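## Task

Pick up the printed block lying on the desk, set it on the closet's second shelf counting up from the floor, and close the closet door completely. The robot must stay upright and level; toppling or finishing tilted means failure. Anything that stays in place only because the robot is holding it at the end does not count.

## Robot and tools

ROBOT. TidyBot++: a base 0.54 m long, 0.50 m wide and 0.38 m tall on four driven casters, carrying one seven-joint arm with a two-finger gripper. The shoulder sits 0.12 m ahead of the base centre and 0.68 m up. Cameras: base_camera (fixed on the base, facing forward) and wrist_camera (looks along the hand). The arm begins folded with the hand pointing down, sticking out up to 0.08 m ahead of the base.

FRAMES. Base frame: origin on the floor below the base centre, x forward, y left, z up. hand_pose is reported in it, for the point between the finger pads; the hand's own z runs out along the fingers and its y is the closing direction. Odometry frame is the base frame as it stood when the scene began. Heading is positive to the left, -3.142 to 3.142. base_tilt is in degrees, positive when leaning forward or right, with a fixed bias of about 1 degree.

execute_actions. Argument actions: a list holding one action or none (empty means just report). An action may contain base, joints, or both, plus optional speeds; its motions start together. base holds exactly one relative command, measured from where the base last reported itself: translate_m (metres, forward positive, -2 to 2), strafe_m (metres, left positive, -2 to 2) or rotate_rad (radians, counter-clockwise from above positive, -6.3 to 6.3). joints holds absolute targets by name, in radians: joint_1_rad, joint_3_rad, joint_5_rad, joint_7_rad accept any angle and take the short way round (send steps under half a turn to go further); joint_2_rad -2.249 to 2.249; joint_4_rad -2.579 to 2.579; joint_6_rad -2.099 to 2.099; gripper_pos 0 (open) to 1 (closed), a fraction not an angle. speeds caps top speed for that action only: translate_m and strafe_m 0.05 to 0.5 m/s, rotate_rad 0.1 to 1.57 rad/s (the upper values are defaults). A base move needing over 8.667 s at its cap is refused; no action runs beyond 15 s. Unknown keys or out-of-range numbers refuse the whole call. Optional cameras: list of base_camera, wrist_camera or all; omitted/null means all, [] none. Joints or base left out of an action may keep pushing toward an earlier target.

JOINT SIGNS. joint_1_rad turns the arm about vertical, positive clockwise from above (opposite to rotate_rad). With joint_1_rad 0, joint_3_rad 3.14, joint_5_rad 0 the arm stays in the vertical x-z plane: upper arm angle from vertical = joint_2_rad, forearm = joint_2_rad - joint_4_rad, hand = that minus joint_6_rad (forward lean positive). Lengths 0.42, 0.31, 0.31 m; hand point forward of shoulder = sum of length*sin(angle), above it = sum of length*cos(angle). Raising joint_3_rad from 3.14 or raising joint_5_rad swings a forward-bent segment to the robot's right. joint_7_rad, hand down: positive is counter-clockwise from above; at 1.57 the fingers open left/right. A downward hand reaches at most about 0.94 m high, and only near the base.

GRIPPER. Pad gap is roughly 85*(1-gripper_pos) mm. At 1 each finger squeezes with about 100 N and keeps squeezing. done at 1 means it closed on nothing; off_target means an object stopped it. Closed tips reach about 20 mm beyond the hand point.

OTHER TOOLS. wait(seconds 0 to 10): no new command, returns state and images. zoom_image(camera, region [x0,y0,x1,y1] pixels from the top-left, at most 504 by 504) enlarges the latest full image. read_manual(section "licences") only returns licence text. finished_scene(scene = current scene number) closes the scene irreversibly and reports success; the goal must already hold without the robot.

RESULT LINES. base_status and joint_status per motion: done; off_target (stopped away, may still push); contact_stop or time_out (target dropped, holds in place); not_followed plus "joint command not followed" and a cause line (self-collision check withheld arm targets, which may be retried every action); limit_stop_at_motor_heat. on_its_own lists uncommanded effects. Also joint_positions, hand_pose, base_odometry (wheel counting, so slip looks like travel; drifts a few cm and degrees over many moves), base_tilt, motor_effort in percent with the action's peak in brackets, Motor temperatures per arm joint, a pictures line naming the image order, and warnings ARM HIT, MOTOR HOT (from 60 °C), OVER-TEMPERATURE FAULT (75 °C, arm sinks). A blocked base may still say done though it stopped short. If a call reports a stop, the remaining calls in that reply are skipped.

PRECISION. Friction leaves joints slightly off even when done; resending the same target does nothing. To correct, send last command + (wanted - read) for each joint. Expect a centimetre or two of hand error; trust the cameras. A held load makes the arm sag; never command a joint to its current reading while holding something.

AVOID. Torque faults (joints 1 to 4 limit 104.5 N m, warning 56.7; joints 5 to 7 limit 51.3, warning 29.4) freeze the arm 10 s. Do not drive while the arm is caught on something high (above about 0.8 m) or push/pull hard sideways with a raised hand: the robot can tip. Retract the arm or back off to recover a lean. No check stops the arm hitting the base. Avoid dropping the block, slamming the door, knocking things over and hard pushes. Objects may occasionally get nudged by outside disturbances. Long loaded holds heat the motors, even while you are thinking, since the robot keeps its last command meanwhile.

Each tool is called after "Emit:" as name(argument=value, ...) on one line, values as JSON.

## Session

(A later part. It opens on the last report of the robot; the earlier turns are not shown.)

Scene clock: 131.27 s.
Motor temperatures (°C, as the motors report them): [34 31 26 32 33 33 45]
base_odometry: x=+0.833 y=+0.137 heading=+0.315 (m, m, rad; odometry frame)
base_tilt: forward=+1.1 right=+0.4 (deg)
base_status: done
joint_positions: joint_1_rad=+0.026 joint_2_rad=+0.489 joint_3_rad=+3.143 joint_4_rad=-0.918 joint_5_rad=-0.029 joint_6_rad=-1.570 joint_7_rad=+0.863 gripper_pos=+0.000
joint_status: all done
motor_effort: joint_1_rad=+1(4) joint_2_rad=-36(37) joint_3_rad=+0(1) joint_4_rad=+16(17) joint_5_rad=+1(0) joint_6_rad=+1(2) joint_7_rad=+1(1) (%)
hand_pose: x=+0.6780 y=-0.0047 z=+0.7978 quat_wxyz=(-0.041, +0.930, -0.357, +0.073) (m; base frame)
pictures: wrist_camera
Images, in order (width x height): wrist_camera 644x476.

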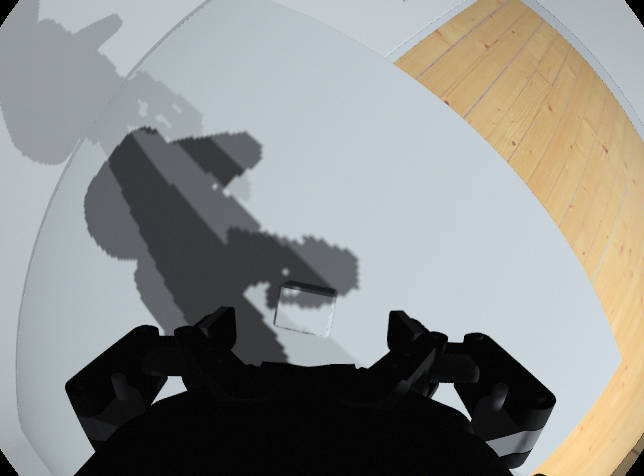

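Emit:
execute_actions(actions=[{"joints":{"joint_2_rad":0.58,"joint_6_rad":-1.55}}], cameras=["wrist_camera"])

Scene clock: 134.87 s.
Motor temperatures (°C, as the motors report them): [34 31 26 32 33 33 45]
base_odometry: x=+0.833 y=+0.137 heading=+0.315 (m, m, rad; odometry frame)
base_tilt: forward=+1.1 right=+0.4 (deg)
base_status: not commanded
joint_positions: joint_1_rad=+0.026 joint_2_rad=+0.575 joint_3_rad=+3.143 joint_4_rad=-0.916 joint_5_rad=-0.029 joint_6_rad=-1.570 joint_7_rad=+0.863 gripper_pos=+0.000
joint_status: all done
motor_effort: joint_1_rad=+0(0) joint_2_rad=-38(40) joint_3_rad=-1(1) joint_4_rad=+16(17) joint_5_rad=+1(1) joint_6_rad=+1(0) joint_7_rad=+1(1) (%)
hand_pose: x=+0.6864 y=-0.0049 z=+0.7497 quat_wxyz=(-0.027, +0.933, -0.358, +0.033) (m; base frame)
pictures: wrist_camera
Images, in order (width x height): wrist_camera 644x476.

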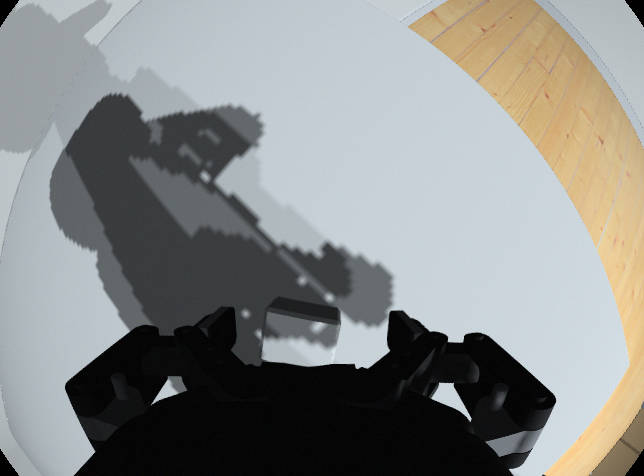

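Emit:
execute_actions(actions=[{"joints":{"joint_2_rad":0.605}}], cameras=[])

Emit:
execute_actions(actions=[{"joints":{"gripper_pos":1}}], cameras=["wrist_camera"])

Emit:
execute_actions(actions=[{"joints":{"joint_2_rad":0.3}}], cameras=["wrist_camera"])

Scene clock: 140.50 s.
Motor temperatures (°C, as the motors report them): [34 32 26 32 33 33 45]
base_odometry: x=+0.833 y=+0.137 heading=+0.315 (m, m, rad; odometry frame)
base_tilt: forward=+1.1 right=+0.4 (deg)
base_status: not commanded
joint_positions: joint_1_rad=+0.026 joint_2_rad=+0.589 joint_3_rad=+3.143 joint_4_rad=-0.916 joint_5_rad=-0.029 joint_6_rad=-1.570 joint_7_rad=+0.863 gripper_pos=+0.000
joint_status: all done
motor_effort: joint_1_rad=+0(1) joint_2_rad=-38(39) joint_3_rad=-1(1) joint_4_rad=+16(17) joint_5_rad=+1(0) joint_6_rad=+0(1) joint_7_rad=+1(1) (%)
hand_pose: x=+0.6873 y=-0.0049 z=+0.7416 quat_wxyz=(-0.024, +0.933, -0.358, +0.027) (m; base frame)
pictures: none
No camera images: the call's "cameras" was empty. Leave "cameras" out to get every camera's image.

Scene clock: 141.60 s.
Motor temperatures (°C, as the motors report them): [34 32 26 32 33 33 45]
base_odometry: x=+0.833 y=+0.137 heading=+0.315 (m, m, rad; odometry frame)
base_tilt: forward=+1.1 right=+0.4 (deg)
base_status: not commanded
joint_positions: joint_1_rad=+0.026 joint_2_rad=+0.586 joint_3_rad=+3.143 joint_4_rad=-0.907 joint_5_rad=-0.025 joint_6_rad=-1.570 joint_7_rad=+0.863 gripper_pos=+0.589
joint_status: gripper_pos off_target (ended at +0.589, target +1.000)
motor_effort: joint_1_rad=+0(1) joint_2_rad=-37(38) joint_3_rad=-1(1) joint_4_rad=+16(16) joint_5_rad=+1(1) joint_6_rad=+1(2) joint_7_rad=+1(1) (%)
hand_pose: x=+0.6896 y=-0.0060 z=+0.7462 quat_wxyz=(-0.025, +0.933, -0.358, +0.033) (m; base frame)
pictures: wrist_camera
Images, in order (width x height): wrist_camera 644x476.

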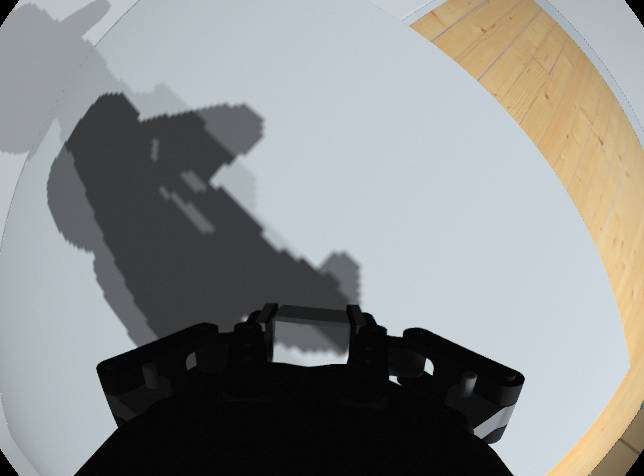

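Scene clock: 143.20 s.
Motor temperatures (°C, as the motors report them): [34 32 26 32 33 33 45]
base_odometry: x=+0.833 y=+0.137 heading=+0.315 (m, m, rad; odometry frame)
base_tilt: forward=+1.1 right=+0.4 (deg)
base_status: not commanded
joint_positions: joint_1_rad=+0.026 joint_2_rad=+0.295 joint_3_rad=+3.143 joint_4_rad=-0.908 joint_5_rad=-0.025 joint_6_rad=-1.570 joint_7_rad=+0.863 gripper_pos=+0.589
joint_status: all done
motor_effort: joint_1_rad=+0(0) joint_2_rad=-30(42) joint_3_rad=+0(1) joint_4_rad=+16(17) joint_5_rad=+1(1) joint_6_rad=+3(3) joint_7_rad=+1(1) (%)
hand_pose: x=+0.6468 y=-0.0049 z=+0.9072 quat_wxyz=(-0.073, +0.918, -0.351, +0.169) (m; base frame)
pictures: wrist_camera
Images, in order (width x height): wrist_camera 644x476.

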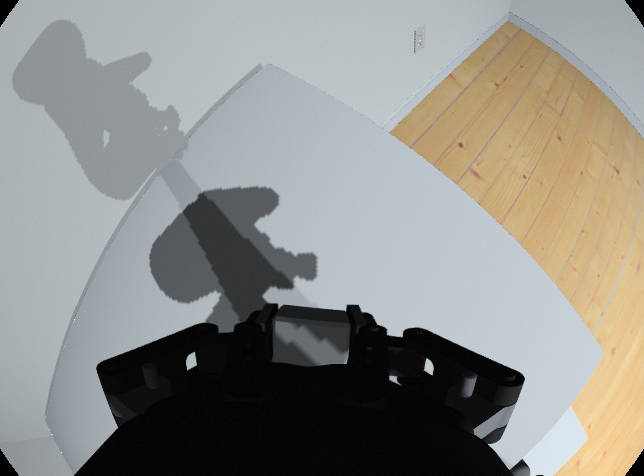

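Emit:
execute_actions(actions=[{"base":{"translate_m":-1.75}}], cameras=[])

Emit:
execute_actions(actions=[{"base":{"rotate_rad":3.14},"joints":{"joint_1_rad":0,"joint_2_rad":0.2,"joint_4_rad":-1.72,"joint_6_rad":0.22,"joint_7_rad":1.6}}], cameras=[])

Emit:
execute_actions(actions=[{"base":{"strafe_m":-0.13}}], cameras=[])

Emit:
execute_actions(actions=[{"base":{"translate_m":0.4}}])

Scene clock: 155.13 s.
Motor temperatures (°C, as the motors report them): [34 32 26 32 33 33 45]
base_odometry: x=-0.831 y=-0.405 heading=+0.315 (m, m, rad; odometry frame)
base_tilt: forward=+1.1 right=+0.4 (deg)
base_status: done
joint_positions: joint_1_rad=+0.026 joint_2_rad=+0.297 joint_3_rad=+3.143 joint_4_rad=-0.908 joint_5_rad=-0.025 joint_6_rad=-1.570 joint_7_rad=+0.863 gripper_pos=+0.589
joint_status: not commanded
motor_effort: joint_1_rad=+0(2) joint_2_rad=-28(33) joint_3_rad=+0(1) joint_4_rad=+17(18) joint_5_rad=+1(1) joint_6_rad=+3(4) joint_7_rad=+1(1) (%)
hand_pose: x=+0.6473 y=-0.0049 z=+0.9061 quat_wxyz=(-0.072, +0.918, -0.351, +0.168) (m; base frame)
pictures: none
No camera images: the call's "cameras" was empty. Leave "cameras" out to get every camera's image.

Scene clock: 158.50 s.
Motor temperatures (°C, as the motors report them): [34 32 26 32 33 33 45]
base_odometry: x=-0.831 y=-0.405 heading=-2.828 (m, m, rad; odometry frame)
base_tilt: forward=+1.1 right=+0.4 (deg)
base_status: done
joint_positions: joint_1_rad=+0.006 joint_2_rad=+0.222 joint_3_rad=+3.138 joint_4_rad=-1.708 joint_5_rad=-0.024 joint_6_rad=+0.182 joint_7_rad=+1.573 gripper_pos=+0.589
joint_status: all done
motor_effort: joint_1_rad=+0(3) joint_2_rad=-30(36) joint_3_rad=+0(2) joint_4_rad=+20(20) joint_5_rad=+1(1) joint_6_rad=+8(9) joint_7_rad=+1(1) (%)
hand_pose: x=+0.8124 y=-0.0020 z=+0.9268 quat_wxyz=(-0.005, +0.767, -0.011, +0.642) (m; base frame)
pictures: none
No camera images: the call's "cameras" was empty. Leave "cameras" out to get every camera's image.

Scene clock: 159.90 s.
Motor temperatures (°C, as the motors report them): [34 32 26 32 33 33 45]
base_odometry: x=-0.871 y=-0.281 heading=-2.827 (m, m, rad; odometry frame)
base_tilt: forward=+1.1 right=+0.4 (deg)
base_status: done
joint_positions: joint_1_rad=+0.006 joint_2_rad=+0.222 joint_3_rad=+3.142 joint_4_rad=-1.708 joint_5_rad=-0.024 joint_6_rad=+0.182 joint_7_rad=+1.573 gripper_pos=+0.589
joint_status: not commanded
motor_effort: joint_1_rad=+0(4) joint_2_rad=-30(30) joint_3_rad=+0(2) joint_4_rad=+20(20) joint_5_rad=+1(1) joint_6_rad=+8(9) joint_7_rad=+1(1) (%)
hand_pose: x=+0.8124 y=-0.0044 z=+0.9268 quat_wxyz=(-0.003, +0.767, -0.012, +0.642) (m; base frame)
pictures: none
No camera images: the call's "cameras" was empty. Leave "cameras" out to get every camera's image.

Scene clock: 162.07 s.
Motor temperatures (°C, as the motors report them): [34 32 26 32 33 34 45]
base_odometry: x=-1.252 y=-0.404 heading=-2.828 (m, m, rad; odometry frame)
base_tilt: forward=+1.1 right=+0.4 (deg)
base_status: done
joint_positions: joint_1_rad=+0.006 joint_2_rad=+0.212 joint_3_rad=+3.142 joint_4_rad=-1.712 joint_5_rad=-0.024 joint_6_rad=+0.182 joint_7_rad=+1.573 gripper_pos=+0.589
joint_status: not commanded
motor_effort: joint_1_rad=+0(2) joint_2_rad=-29(33) joint_3_rad=+0(1) joint_4_rad=+20(21) joint_5_rad=+2(0) joint_6_rad=+8(9) joint_7_rad=+1(1) (%)
hand_pose: x=+0.8092 y=-0.0044 z=+0.9315 quat_wxyz=(-0.003, +0.765, -0.012, +0.644) (m; base frame)
pictures: base_camera, wrist_camera
Images, in order (width x height): base_camera 644x364, wrist_camera 644x476.

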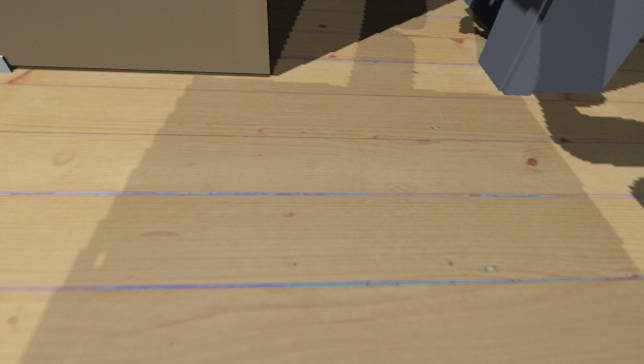

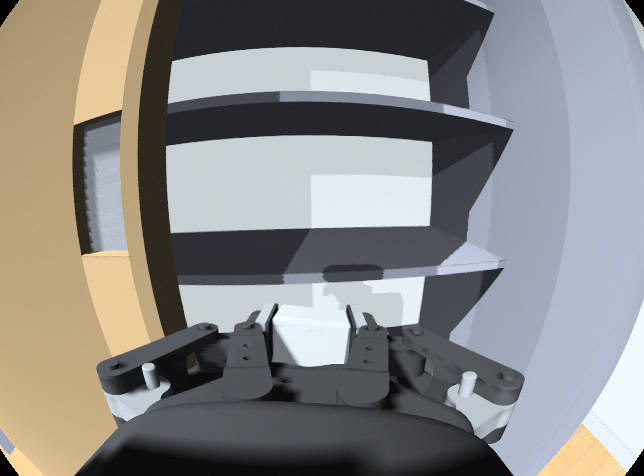

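Emit:
execute_actions(actions=[{"base":{"strafe_m":-0.08}}], cameras=[])

Emit:
execute_actions(actions=[{"base":{"translate_m":0.38},"speeds":{"translate_m":0.2}}])

Scene clock: 167.00 s.
Motor temperatures (°C, as the motors report them): [34 32 26 32 33 34 45]
base_odometry: x=-1.277 y=-0.328 heading=-2.828 (m, m, rad; odometry frame)
base_tilt: forward=+1.1 right=+0.4 (deg)
base_status: done
joint_positions: joint_1_rad=+0.006 joint_2_rad=+0.212 joint_3_rad=+3.144 joint_4_rad=-1.712 joint_5_rad=-0.024 joint_6_rad=+0.182 joint_7_rad=+1.573 gripper_pos=+0.589
joint_status: not commanded
motor_effort: joint_1_rad=+0(4) joint_2_rad=-30(31) joint_3_rad=+0(2) joint_4_rad=+20(21) joint_5_rad=+1(1) joint_6_rad=+8(9) joint_7_rad=+1(1) (%)
hand_pose: x=+0.8092 y=-0.0060 z=+0.9314 quat_wxyz=(-0.002, +0.765, -0.013, +0.644) (m; base frame)
pictures: none
No camera images: the call's "cameras" was empty. Leave "cameras" out to get every camera's image.

Scene clock: 169.67 s.
Motor temperatures (°C, as the motors report them): [34 32 26 32 33 34 45]
base_odometry: x=-1.638 y=-0.445 heading=-2.828 (m, m, rad; odometry frame)
base_tilt: forward=+1.1 right=+0.4 (deg)
base_status: done
joint_positions: joint_1_rad=+0.006 joint_2_rad=+0.209 joint_3_rad=+3.144 joint_4_rad=-1.713 joint_5_rad=-0.024 joint_6_rad=+0.183 joint_7_rad=+1.573 gripper_pos=+0.589
joint_status: not commanded
motor_effort: joint_1_rad=+1(1) joint_2_rad=-29(32) joint_3_rad=+0(1) joint_4_rad=+20(21) joint_5_rad=+0(0) joint_6_rad=+8(9) joint_7_rad=+1(1) (%)
hand_pose: x=+0.8084 y=-0.0060 z=+0.9328 quat_wxyz=(-0.002, +0.764, -0.013, +0.645) (m; base frame)
pictures: base_camera, wrist_camera
Images, in order (width x height): base_camera 644x364, wrist_camera 644x476.

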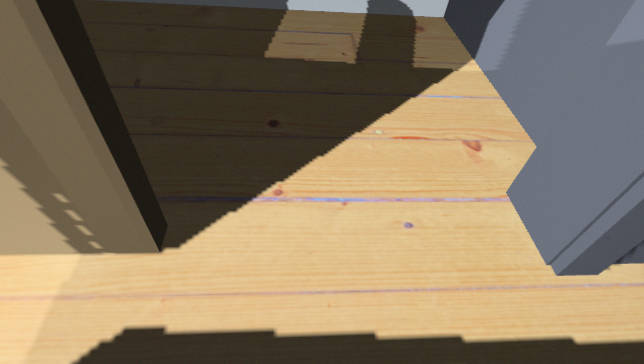

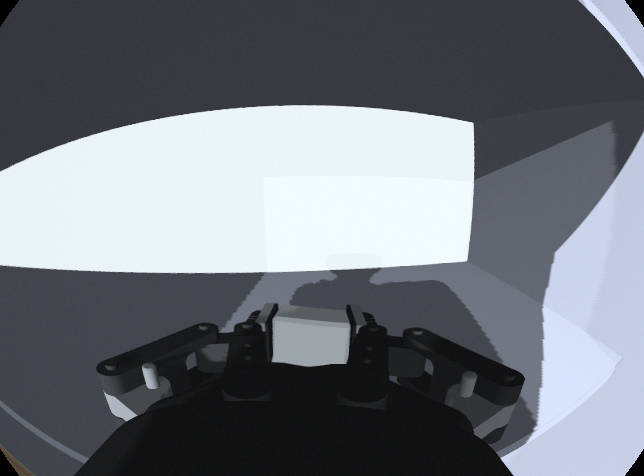

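Emit:
execute_actions(actions=[{"joints":{"joint_6_rad":-0.05}}], cameras=["wrist_camera"])

Emit:
execute_actions(actions=[{"joints":{"joint_2_rad":0.25}}], cameras=["wrist_camera"])

Scene clock: 174.40 s.
Motor temperatures (°C, as the motors report them): [34 32 26 32 33 34 45]
base_odometry: x=-1.638 y=-0.445 heading=-2.828 (m, m, rad; odometry frame)
base_tilt: forward=+1.1 right=+0.4 (deg)
base_status: not commanded
joint_positions: joint_1_rad=+0.006 joint_2_rad=+0.204 joint_3_rad=+3.144 joint_4_rad=-1.716 joint_5_rad=-0.024 joint_6_rad=-0.016 joint_7_rad=+1.573 gripper_pos=+0.589
joint_status: all done
motor_effort: joint_1_rad=+0(1) joint_2_rad=-28(31) joint_3_rad=+0(0) joint_4_rad=+20(21) joint_5_rad=+1(0) joint_6_rad=+7(9) joint_7_rad=+1(1) (%)
hand_pose: x=+0.7903 y=-0.0044 z=+0.8754 quat_wxyz=(-0.004, +0.824, -0.012, +0.567) (m; base frame)
pictures: wrist_camera
Images, in order (width x height): wrist_camera 644x476.

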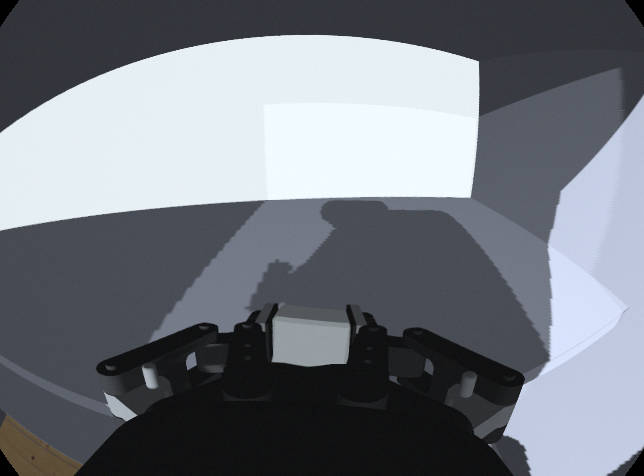

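Scene clock: 175.13 s.
Motor temperatures (°C, as the motors report them): [34 32 26 32 33 34 45]
base_odometry: x=-1.638 y=-0.445 heading=-2.828 (m, m, rad; odometry frame)
base_tilt: forward=+1.1 right=+0.4 (deg)
base_status: not commanded
joint_positions: joint_1_rad=+0.006 joint_2_rad=+0.211 joint_3_rad=+3.144 joint_4_rad=-1.709 joint_5_rad=-0.024 joint_6_rad=-0.016 joint_7_rad=+1.573 gripper_pos=+0.589
joint_status: joint_2_rad off_target (ended at +0.211, target +0.250)
motor_effort: joint_1_rad=+0(0) joint_2_rad=-24(28) joint_3_rad=+0(0) joint_4_rad=+17(19) joint_5_rad=+1(1) joint_6_rad=+5(7) joint_7_rad=+1(1) (%)
hand_pose: x=+0.7932 y=-0.0044 z=+0.8748 quat_wxyz=(-0.004, +0.824, -0.012, +0.567) (m; base frame)
pictures: wrist_camera
Images, in order (width x height): wrist_camera 644x476.

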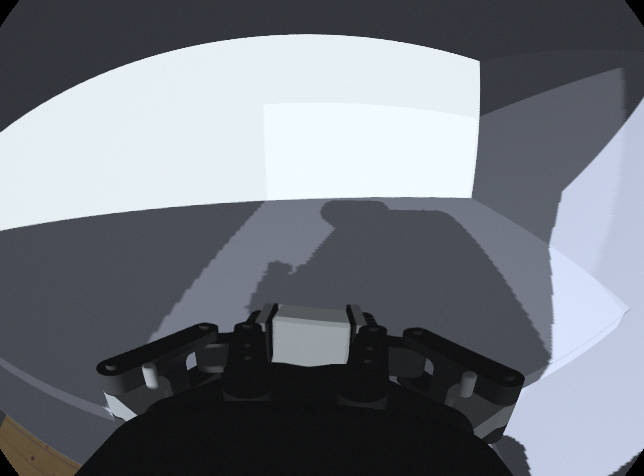

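Contact.

Emit:
execute_actions(actions=[{"joints":{"joint_2_rad":0.2,"gripper_pos":0}}], cameras=[])

Emit:
execute_actions(actions=[{"base":{"translate_m":-0.42},"joints":{"joint_2_rad":0.16}}], cameras=["wrist_camera"])

Emit:
execute_actions(actions=[{"base":{"strafe_m":0.21},"joints":{"joint_2_rad":-0.2,"joint_4_rad":-1.98,"joint_6_rad":0.22,"gripper_pos":1}}], cameras=[])

Emit:
execute_actions(actions=[{"base":{"translate_m":0.12}}])

Scene clock: 182.57 s.
Motor temperatures (°C, as the motors report them): [34 32 26 32 33 34 45]
base_odometry: x=-1.638 y=-0.445 heading=-2.828 (m, m, rad; odometry frame)
base_tilt: forward=+1.1 right=+0.4 (deg)
base_status: not commanded
joint_positions: joint_1_rad=+0.006 joint_2_rad=+0.208 joint_3_rad=+3.144 joint_4_rad=-1.713 joint_5_rad=-0.024 joint_6_rad=-0.016 joint_7_rad=+1.573 gripper_pos=+0.000
joint_status: all done
motor_effort: joint_1_rad=+0(0) joint_2_rad=-29(29) joint_3_rad=+0(0) joint_4_rad=+20(20) joint_5_rad=+1(1) joint_6_rad=+8(8) joint_7_rad=+1(1) (%)
hand_pose: x=+0.7919 y=-0.0044 z=+0.8747 quat_wxyz=(-0.004, +0.824, -0.012, +0.567) (m; base frame)
pictures: none
No camera images: the call's "cameras" was empty. Leave "cameras" out to get every camera's image.

Scene clock: 184.83 s.
Motor temperatures (°C, as the motors report them): [34 32 26 32 33 34 45]
base_odometry: x=-1.239 y=-0.316 heading=-2.829 (m, m, rad; odometry frame)
base_tilt: forward=+1.1 right=+0.4 (deg)
base_status: done
joint_positions: joint_1_rad=+0.006 joint_2_rad=+0.166 joint_3_rad=+3.143 joint_4_rad=-1.716 joint_5_rad=-0.024 joint_6_rad=-0.016 joint_7_rad=+1.573 gripper_pos=+0.000
joint_status: all done
motor_effort: joint_1_rad=+0(5) joint_2_rad=-27(33) joint_3_rad=+0(4) joint_4_rad=+19(20) joint_5_rad=+1(1) joint_6_rad=+8(8) joint_7_rad=+1(2) (%)
hand_pose: x=+0.7827 y=-0.0037 z=+0.9005 quat_wxyz=(-0.004, +0.813, -0.012, +0.583) (m; base frame)
pictures: wrist_camera
Images, in order (width x height): wrist_camera 644x476.

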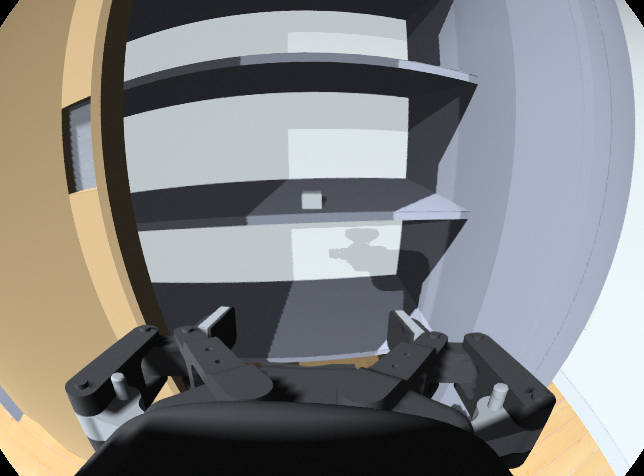

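Scene clock: 186.50 s.
Motor temperatures (°C, as the motors report them): [34 32 26 32 33 34 45]
base_odometry: x=-1.174 y=-0.516 heading=-2.828 (m, m, rad; odometry frame)
base_tilt: forward=+1.1 right=+0.4 (deg)
base_status: done
joint_positions: joint_1_rad=+0.006 joint_2_rad=-0.197 joint_3_rad=+3.140 joint_4_rad=-1.968 joint_5_rad=-0.024 joint_6_rad=+0.181 joint_7_rad=+1.573 gripper_pos=+0.999
joint_status: all done
motor_effort: joint_1_rad=+0(3) joint_2_rad=-15(29) joint_3_rad=+0(3) joint_4_rad=+20(20) joint_5_rad=+1(1) joint_6_rad=+8(8) joint_7_rad=+1(1) (%)
hand_pose: x=+0.6561 y=-0.0023 z=+1.0257 quat_wxyz=(-0.004, +0.714, -0.011, +0.700) (m; base frame)
pictures: none
No camera images: the call's "cameras" was empty. Leave "cameras" out to get every camera's image.

Scene clock: 187.83 s.
Motor temperatures (°C, as the motors report them): [34 32 26 32 33 34 45]
base_odometry: x=-1.288 y=-0.553 heading=-2.828 (m, m, rad; odometry frame)
base_tilt: forward=+1.1 right=+0.4 (deg)
base_status: done
joint_positions: joint_1_rad=+0.006 joint_2_rad=-0.194 joint_3_rad=+3.140 joint_4_rad=-1.970 joint_5_rad=-0.024 joint_6_rad=+0.181 joint_7_rad=+1.573 gripper_pos=+0.999
joint_status: not commanded
motor_effort: joint_1_rad=+0(0) joint_2_rad=-14(18) joint_3_rad=+0(1) joint_4_rad=+21(21) joint_5_rad=+1(1) joint_6_rad=+8(9) joint_7_rad=+1(2) (%)
hand_pose: x=+0.6569 y=-0.0023 z=+1.0230 quat_wxyz=(-0.004, +0.716, -0.011, +0.698) (m; base frame)
pictures: base_camera, wrist_camera
Images, in order (width x height): base_camera 644x364, wrist_camera 644x476.

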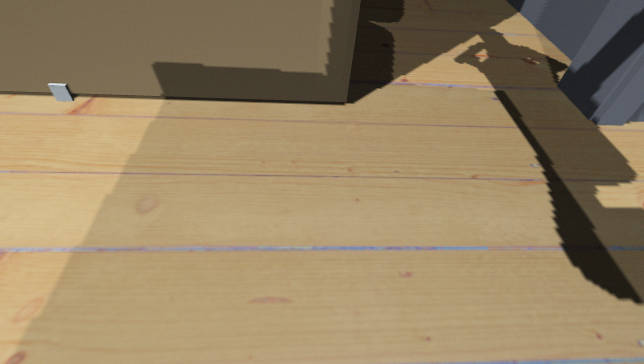

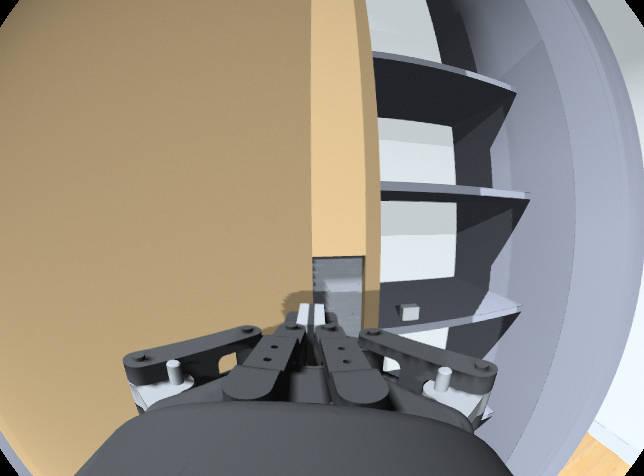

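Emit:
execute_actions(actions=[{"base":{"strafe_m":-0.022}}], cameras=[])

Emit:
execute_actions(actions=[{"base":{"translate_m":0.07},"speeds":{"translate_m":0.05}}], cameras=["wrist_camera"])

Emit:
execute_actions(actions=[{"base":{"strafe_m":-0.3},"speeds":{"strafe_m":0.1}}])

Scene clock: 195.13 s.
Motor temperatures (°C, as the motors report them): [34 32 26 32 33 34 45]
base_odometry: x=-1.295 y=-0.532 heading=-2.828 (m, m, rad; odometry frame)
base_tilt: forward=+1.1 right=+0.4 (deg)
base_status: done
joint_positions: joint_1_rad=+0.006 joint_2_rad=-0.194 joint_3_rad=+3.141 joint_4_rad=-1.970 joint_5_rad=-0.024 joint_6_rad=+0.181 joint_7_rad=+1.573 gripper_pos=+0.999
joint_status: not commanded
motor_effort: joint_1_rad=+0(2) joint_2_rad=-14(15) joint_3_rad=+0(3) joint_4_rad=+20(21) joint_5_rad=+0(0) joint_6_rad=+8(9) joint_7_rad=+1(1) (%)
hand_pose: x=+0.6569 y=-0.0030 z=+1.0229 quat_wxyz=(-0.004, +0.716, -0.011, +0.698) (m; base frame)
pictures: none
No camera images: the call's "cameras" was empty. Leave "cameras" out to get every camera's image.

Scene clock: 196.97 s.
Motor temperatures (°C, as the motors report them): [34 32 26 32 33 34 45]
base_odometry: x=-1.362 y=-0.554 heading=-2.828 (m, m, rad; odometry frame)
base_tilt: forward=+1.1 right=+0.4 (deg)
base_status: done
joint_positions: joint_1_rad=+0.006 joint_2_rad=-0.212 joint_3_rad=+3.141 joint_4_rad=-1.984 joint_5_rad=-0.024 joint_6_rad=+0.181 joint_7_rad=+1.573 gripper_pos=+0.999
joint_status: not commanded
motor_effort: joint_1_rad=+0(1) joint_2_rad=-11(15) joint_3_rad=+1(1) joint_4_rad=+21(25) joint_5_rad=+1(1) joint_6_rad=+8(11) joint_7_rad=+1(1) (%)
hand_pose: x=+0.6497 y=-0.0029 z=+1.0245 quat_wxyz=(-0.004, +0.714, -0.011, +0.700) (m; base frame)
pictures: wrist_camera
Images, in order (width x height): wrist_camera 644x476.

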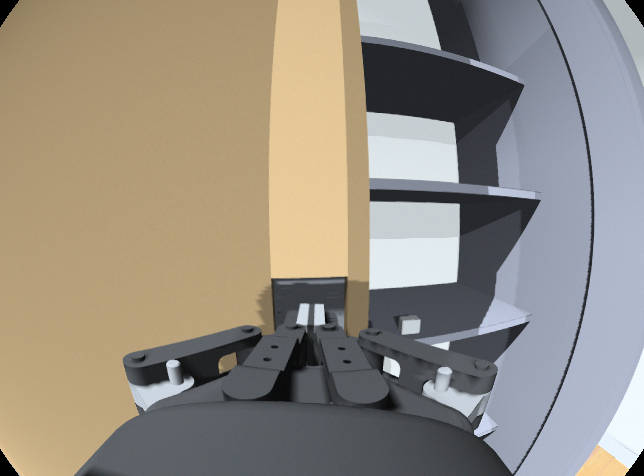

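Scene clock: 200.63 s.
Motor temperatures (°C, as the motors report them): [34 32 26 32 33 34 45]
base_odometry: x=-1.454 y=-0.268 heading=-2.828 (m, m, rad; odometry frame)
base_tilt: forward=+1.1 right=+0.4 (deg)
base_status: done
joint_positions: joint_1_rad=-0.035 joint_2_rad=-0.211 joint_3_rad=+3.110 joint_4_rad=-1.983 joint_5_rad=-0.016 joint_6_rad=+0.182 joint_7_rad=+1.573 gripper_pos=+0.999
joint_status: not commanded
motor_effort: joint_1_rad=+3(12) joint_2_rad=-14(15) joint_3_rad=+3(14) joint_4_rad=+21(22) joint_5_rad=+0(1) joint_6_rad=+9(9) joint_7_rad=+1(1) (%)
hand_pose: x=+0.6484 y=+0.0376 z=+1.0244 quat_wxyz=(-0.024, +0.714, +0.020, +0.700) (m; base frame)
pictures: base_camera, wrist_camera
Images, in order (width x height): base_camera 644x364, wrist_camera 644x476.

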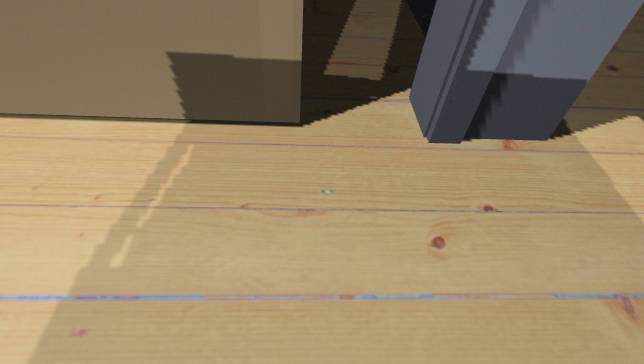

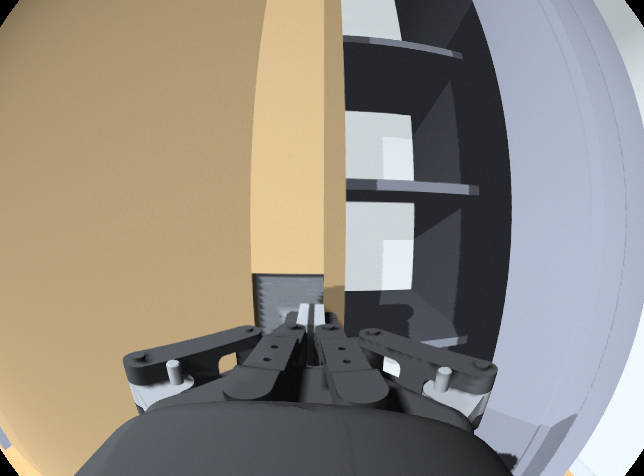

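Gap about 0.17.

Emit:
execute_actions(actions=[{"base":{"translate_m":0.012},"speeds":{"translate_m":0.05}}], cameras=[])

Emit:
execute_actions(actions=[{"base":{"strafe_m":-0.2},"speeds":{"strafe_m":0.06}}])

Scene clock: 207.30 s.
Motor temperatures (°C, as the motors report them): [34 32 26 32 33 34 45]
base_odometry: x=-1.466 y=-0.272 heading=-2.828 (m, m, rad; odometry frame)
base_tilt: forward=+1.1 right=+0.4 (deg)
base_status: done
joint_positions: joint_1_rad=-0.035 joint_2_rad=-0.225 joint_3_rad=+3.110 joint_4_rad=-1.992 joint_5_rad=-0.016 joint_6_rad=+0.183 joint_7_rad=+1.573 gripper_pos=+0.999
joint_status: not commanded
motor_effort: joint_1_rad=+4(7) joint_2_rad=-11(15) joint_3_rad=+5(8) joint_4_rad=+22(27) joint_5_rad=+0(1) joint_6_rad=+9(12) joint_7_rad=+1(0) (%)
hand_pose: x=+0.6430 y=+0.0378 z=+1.0265 quat_wxyz=(-0.024, +0.711, +0.021, +0.702) (m; base frame)
pictures: none
No camera images: the call's "cameras" was empty. Leave "cameras" out to get every camera's image.

Scene clock: 211.23 s.
Motor temperatures (°C, as the motors report them): [34 32 26 32 33 34 45]
base_odometry: x=-1.528 y=-0.082 heading=-2.828 (m, m, rad; odometry frame)
base_tilt: forward=+1.1 right=+0.4 (deg)
base_status: done
joint_positions: joint_1_rad=-0.041 joint_2_rad=-0.219 joint_3_rad=+3.100 joint_4_rad=-1.987 joint_5_rad=-0.016 joint_6_rad=+0.183 joint_7_rad=+1.573 gripper_pos=+0.999
joint_status: not commanded
motor_effort: joint_1_rad=+6(12) joint_2_rad=-14(15) joint_3_rad=+7(13) joint_4_rad=+21(23) joint_5_rad=-1(2) joint_6_rad=+9(9) joint_7_rad=+1(1) (%)
hand_pose: x=+0.6447 y=+0.0466 z=+1.0264 quat_wxyz=(-0.029, +0.712, +0.027, +0.701) (m; base frame)
pictures: base_camera, wrist_camera
Images, in order (width x height): base_camera 644x364, wrist_camera 644x476.

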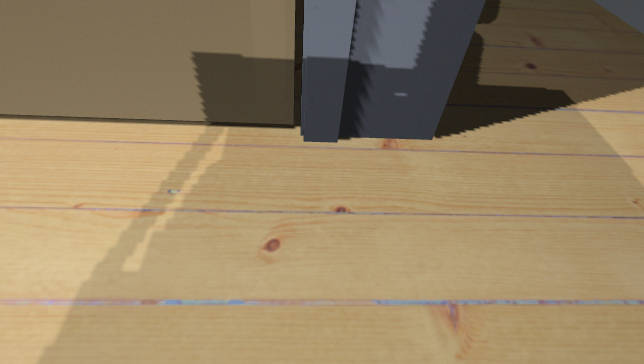

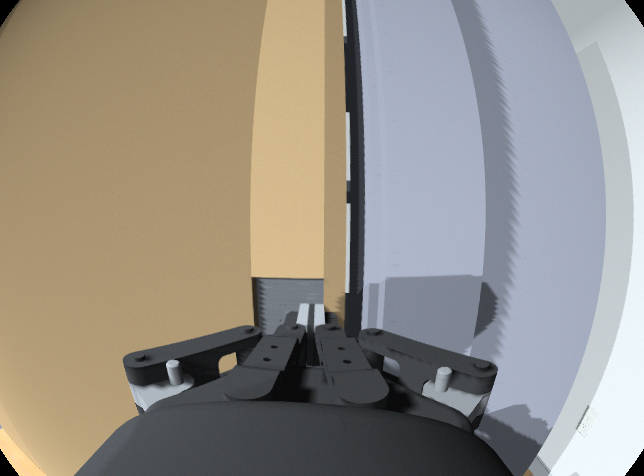

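Emit:
execute_actions(actions=[{"base":{"strafe_m":-0.06},"speeds":{"strafe_m":0.05}}], cameras=["wrist_camera"])

Emit:
execute_actions(actions=[{"base":{"strafe_m":0.08}}], cameras=[])

Emit:
execute_actions(actions=[{"base":{"translate_m":-0.4}}])

Scene clock: 216.57 s.
Motor temperatures (°C, as the motors report them): [34 32 26 32 33 34 45]
base_odometry: x=-1.546 y=-0.025 heading=-2.827 (m, m, rad; odometry frame)
base_tilt: forward=+1.1 right=+0.4 (deg)
base_status: done
joint_positions: joint_1_rad=-0.072 joint_2_rad=-0.216 joint_3_rad=+3.050 joint_4_rad=-1.984 joint_5_rad=-0.011 joint_6_rad=+0.183 joint_7_rad=+1.573 gripper_pos=+0.999
joint_status: not commanded
motor_effort: joint_1_rad=+15(18) joint_2_rad=-14(14) joint_3_rad=+16(21) joint_4_rad=+20(21) joint_5_rad=-2(3) joint_6_rad=+8(9) joint_7_rad=+1(1) (%)
hand_pose: x=+0.6396 y=+0.0927 z=+1.0256 quat_wxyz=(-0.052, +0.710, +0.061, +0.700) (m; base frame)
pictures: wrist_camera
Images, in order (width x height): wrist_camera 644x476.

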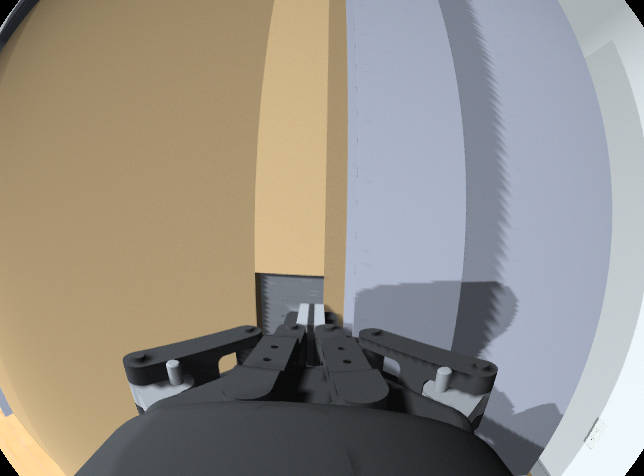

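Scene clock: 217.73 s.
Motor temperatures (°C, as the motors report them): [34 32 26 32 33 34 45]
base_odometry: x=-1.521 y=-0.101 heading=-2.828 (m, m, rad; odometry frame)
base_tilt: forward=+1.1 right=+0.4 (deg)
base_status: done
joint_positions: joint_1_rad=-0.022 joint_2_rad=-0.215 joint_3_rad=+3.127 joint_4_rad=-1.984 joint_5_rad=-0.011 joint_6_rad=+0.183 joint_7_rad=+1.573 gripper_pos=+0.999
joint_status: not commanded
motor_effort: joint_1_rad=+0(15) joint_2_rad=-14(14) joint_3_rad=+0(17) joint_4_rad=+20(22) joint_5_rad=+1(2) joint_6_rad=+8(9) joint_7_rad=+1(1) (%)
hand_pose: x=+0.6480 y=+0.0211 z=+1.0262 quat_wxyz=(-0.014, +0.712, +0.011, +0.702) (m; base frame)
pictures: none
No camera images: the call's "cameras" was empty. Leave "cameras" out to get every camera's image.

Scene clock: 219.90 s.
Motor temperatures (°C, as the motors report them): [34 32 26 32 33 34 45]
base_odometry: x=-1.141 y=+0.023 heading=-2.827 (m, m, rad; odometry frame)
base_tilt: forward=+1.1 right=+0.5 (deg)
base_status: done
joint_positions: joint_1_rad=-0.022 joint_2_rad=-0.211 joint_3_rad=+3.127 joint_4_rad=-1.984 joint_5_rad=-0.011 joint_6_rad=+0.183 joint_7_rad=+1.573 gripper_pos=+0.999
joint_status: not commanded
motor_effort: joint_1_rad=+1(1) joint_2_rad=-14(17) joint_3_rad=+0(1) joint_4_rad=+20(22) joint_5_rad=+1(1) joint_6_rad=+8(9) joint_7_rad=+1(1) (%)
hand_pose: x=+0.6496 y=+0.0210 z=+1.0237 quat_wxyz=(-0.014, +0.714, +0.010, +0.700) (m; base frame)
pictures: base_camera, wrist_camera
Images, in order (width x height): base_camera 644x364, wrist_camera 644x476.

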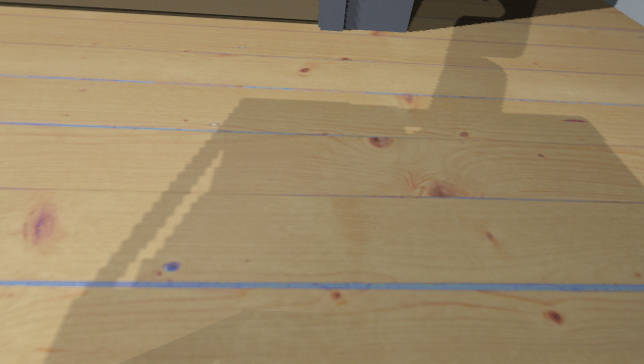

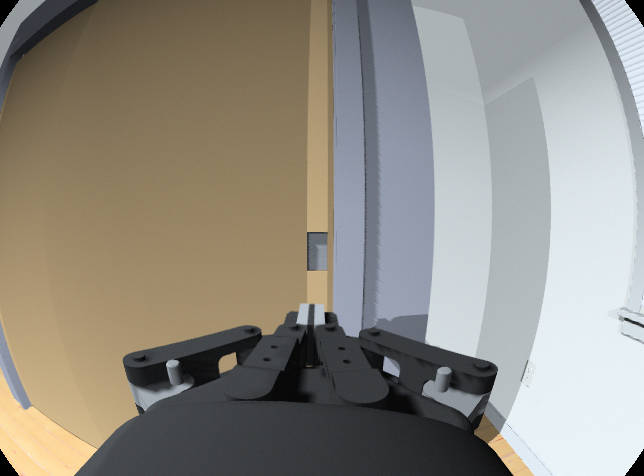

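Emit:
finished_scene(scene=1)

The scene is finished: the task was done.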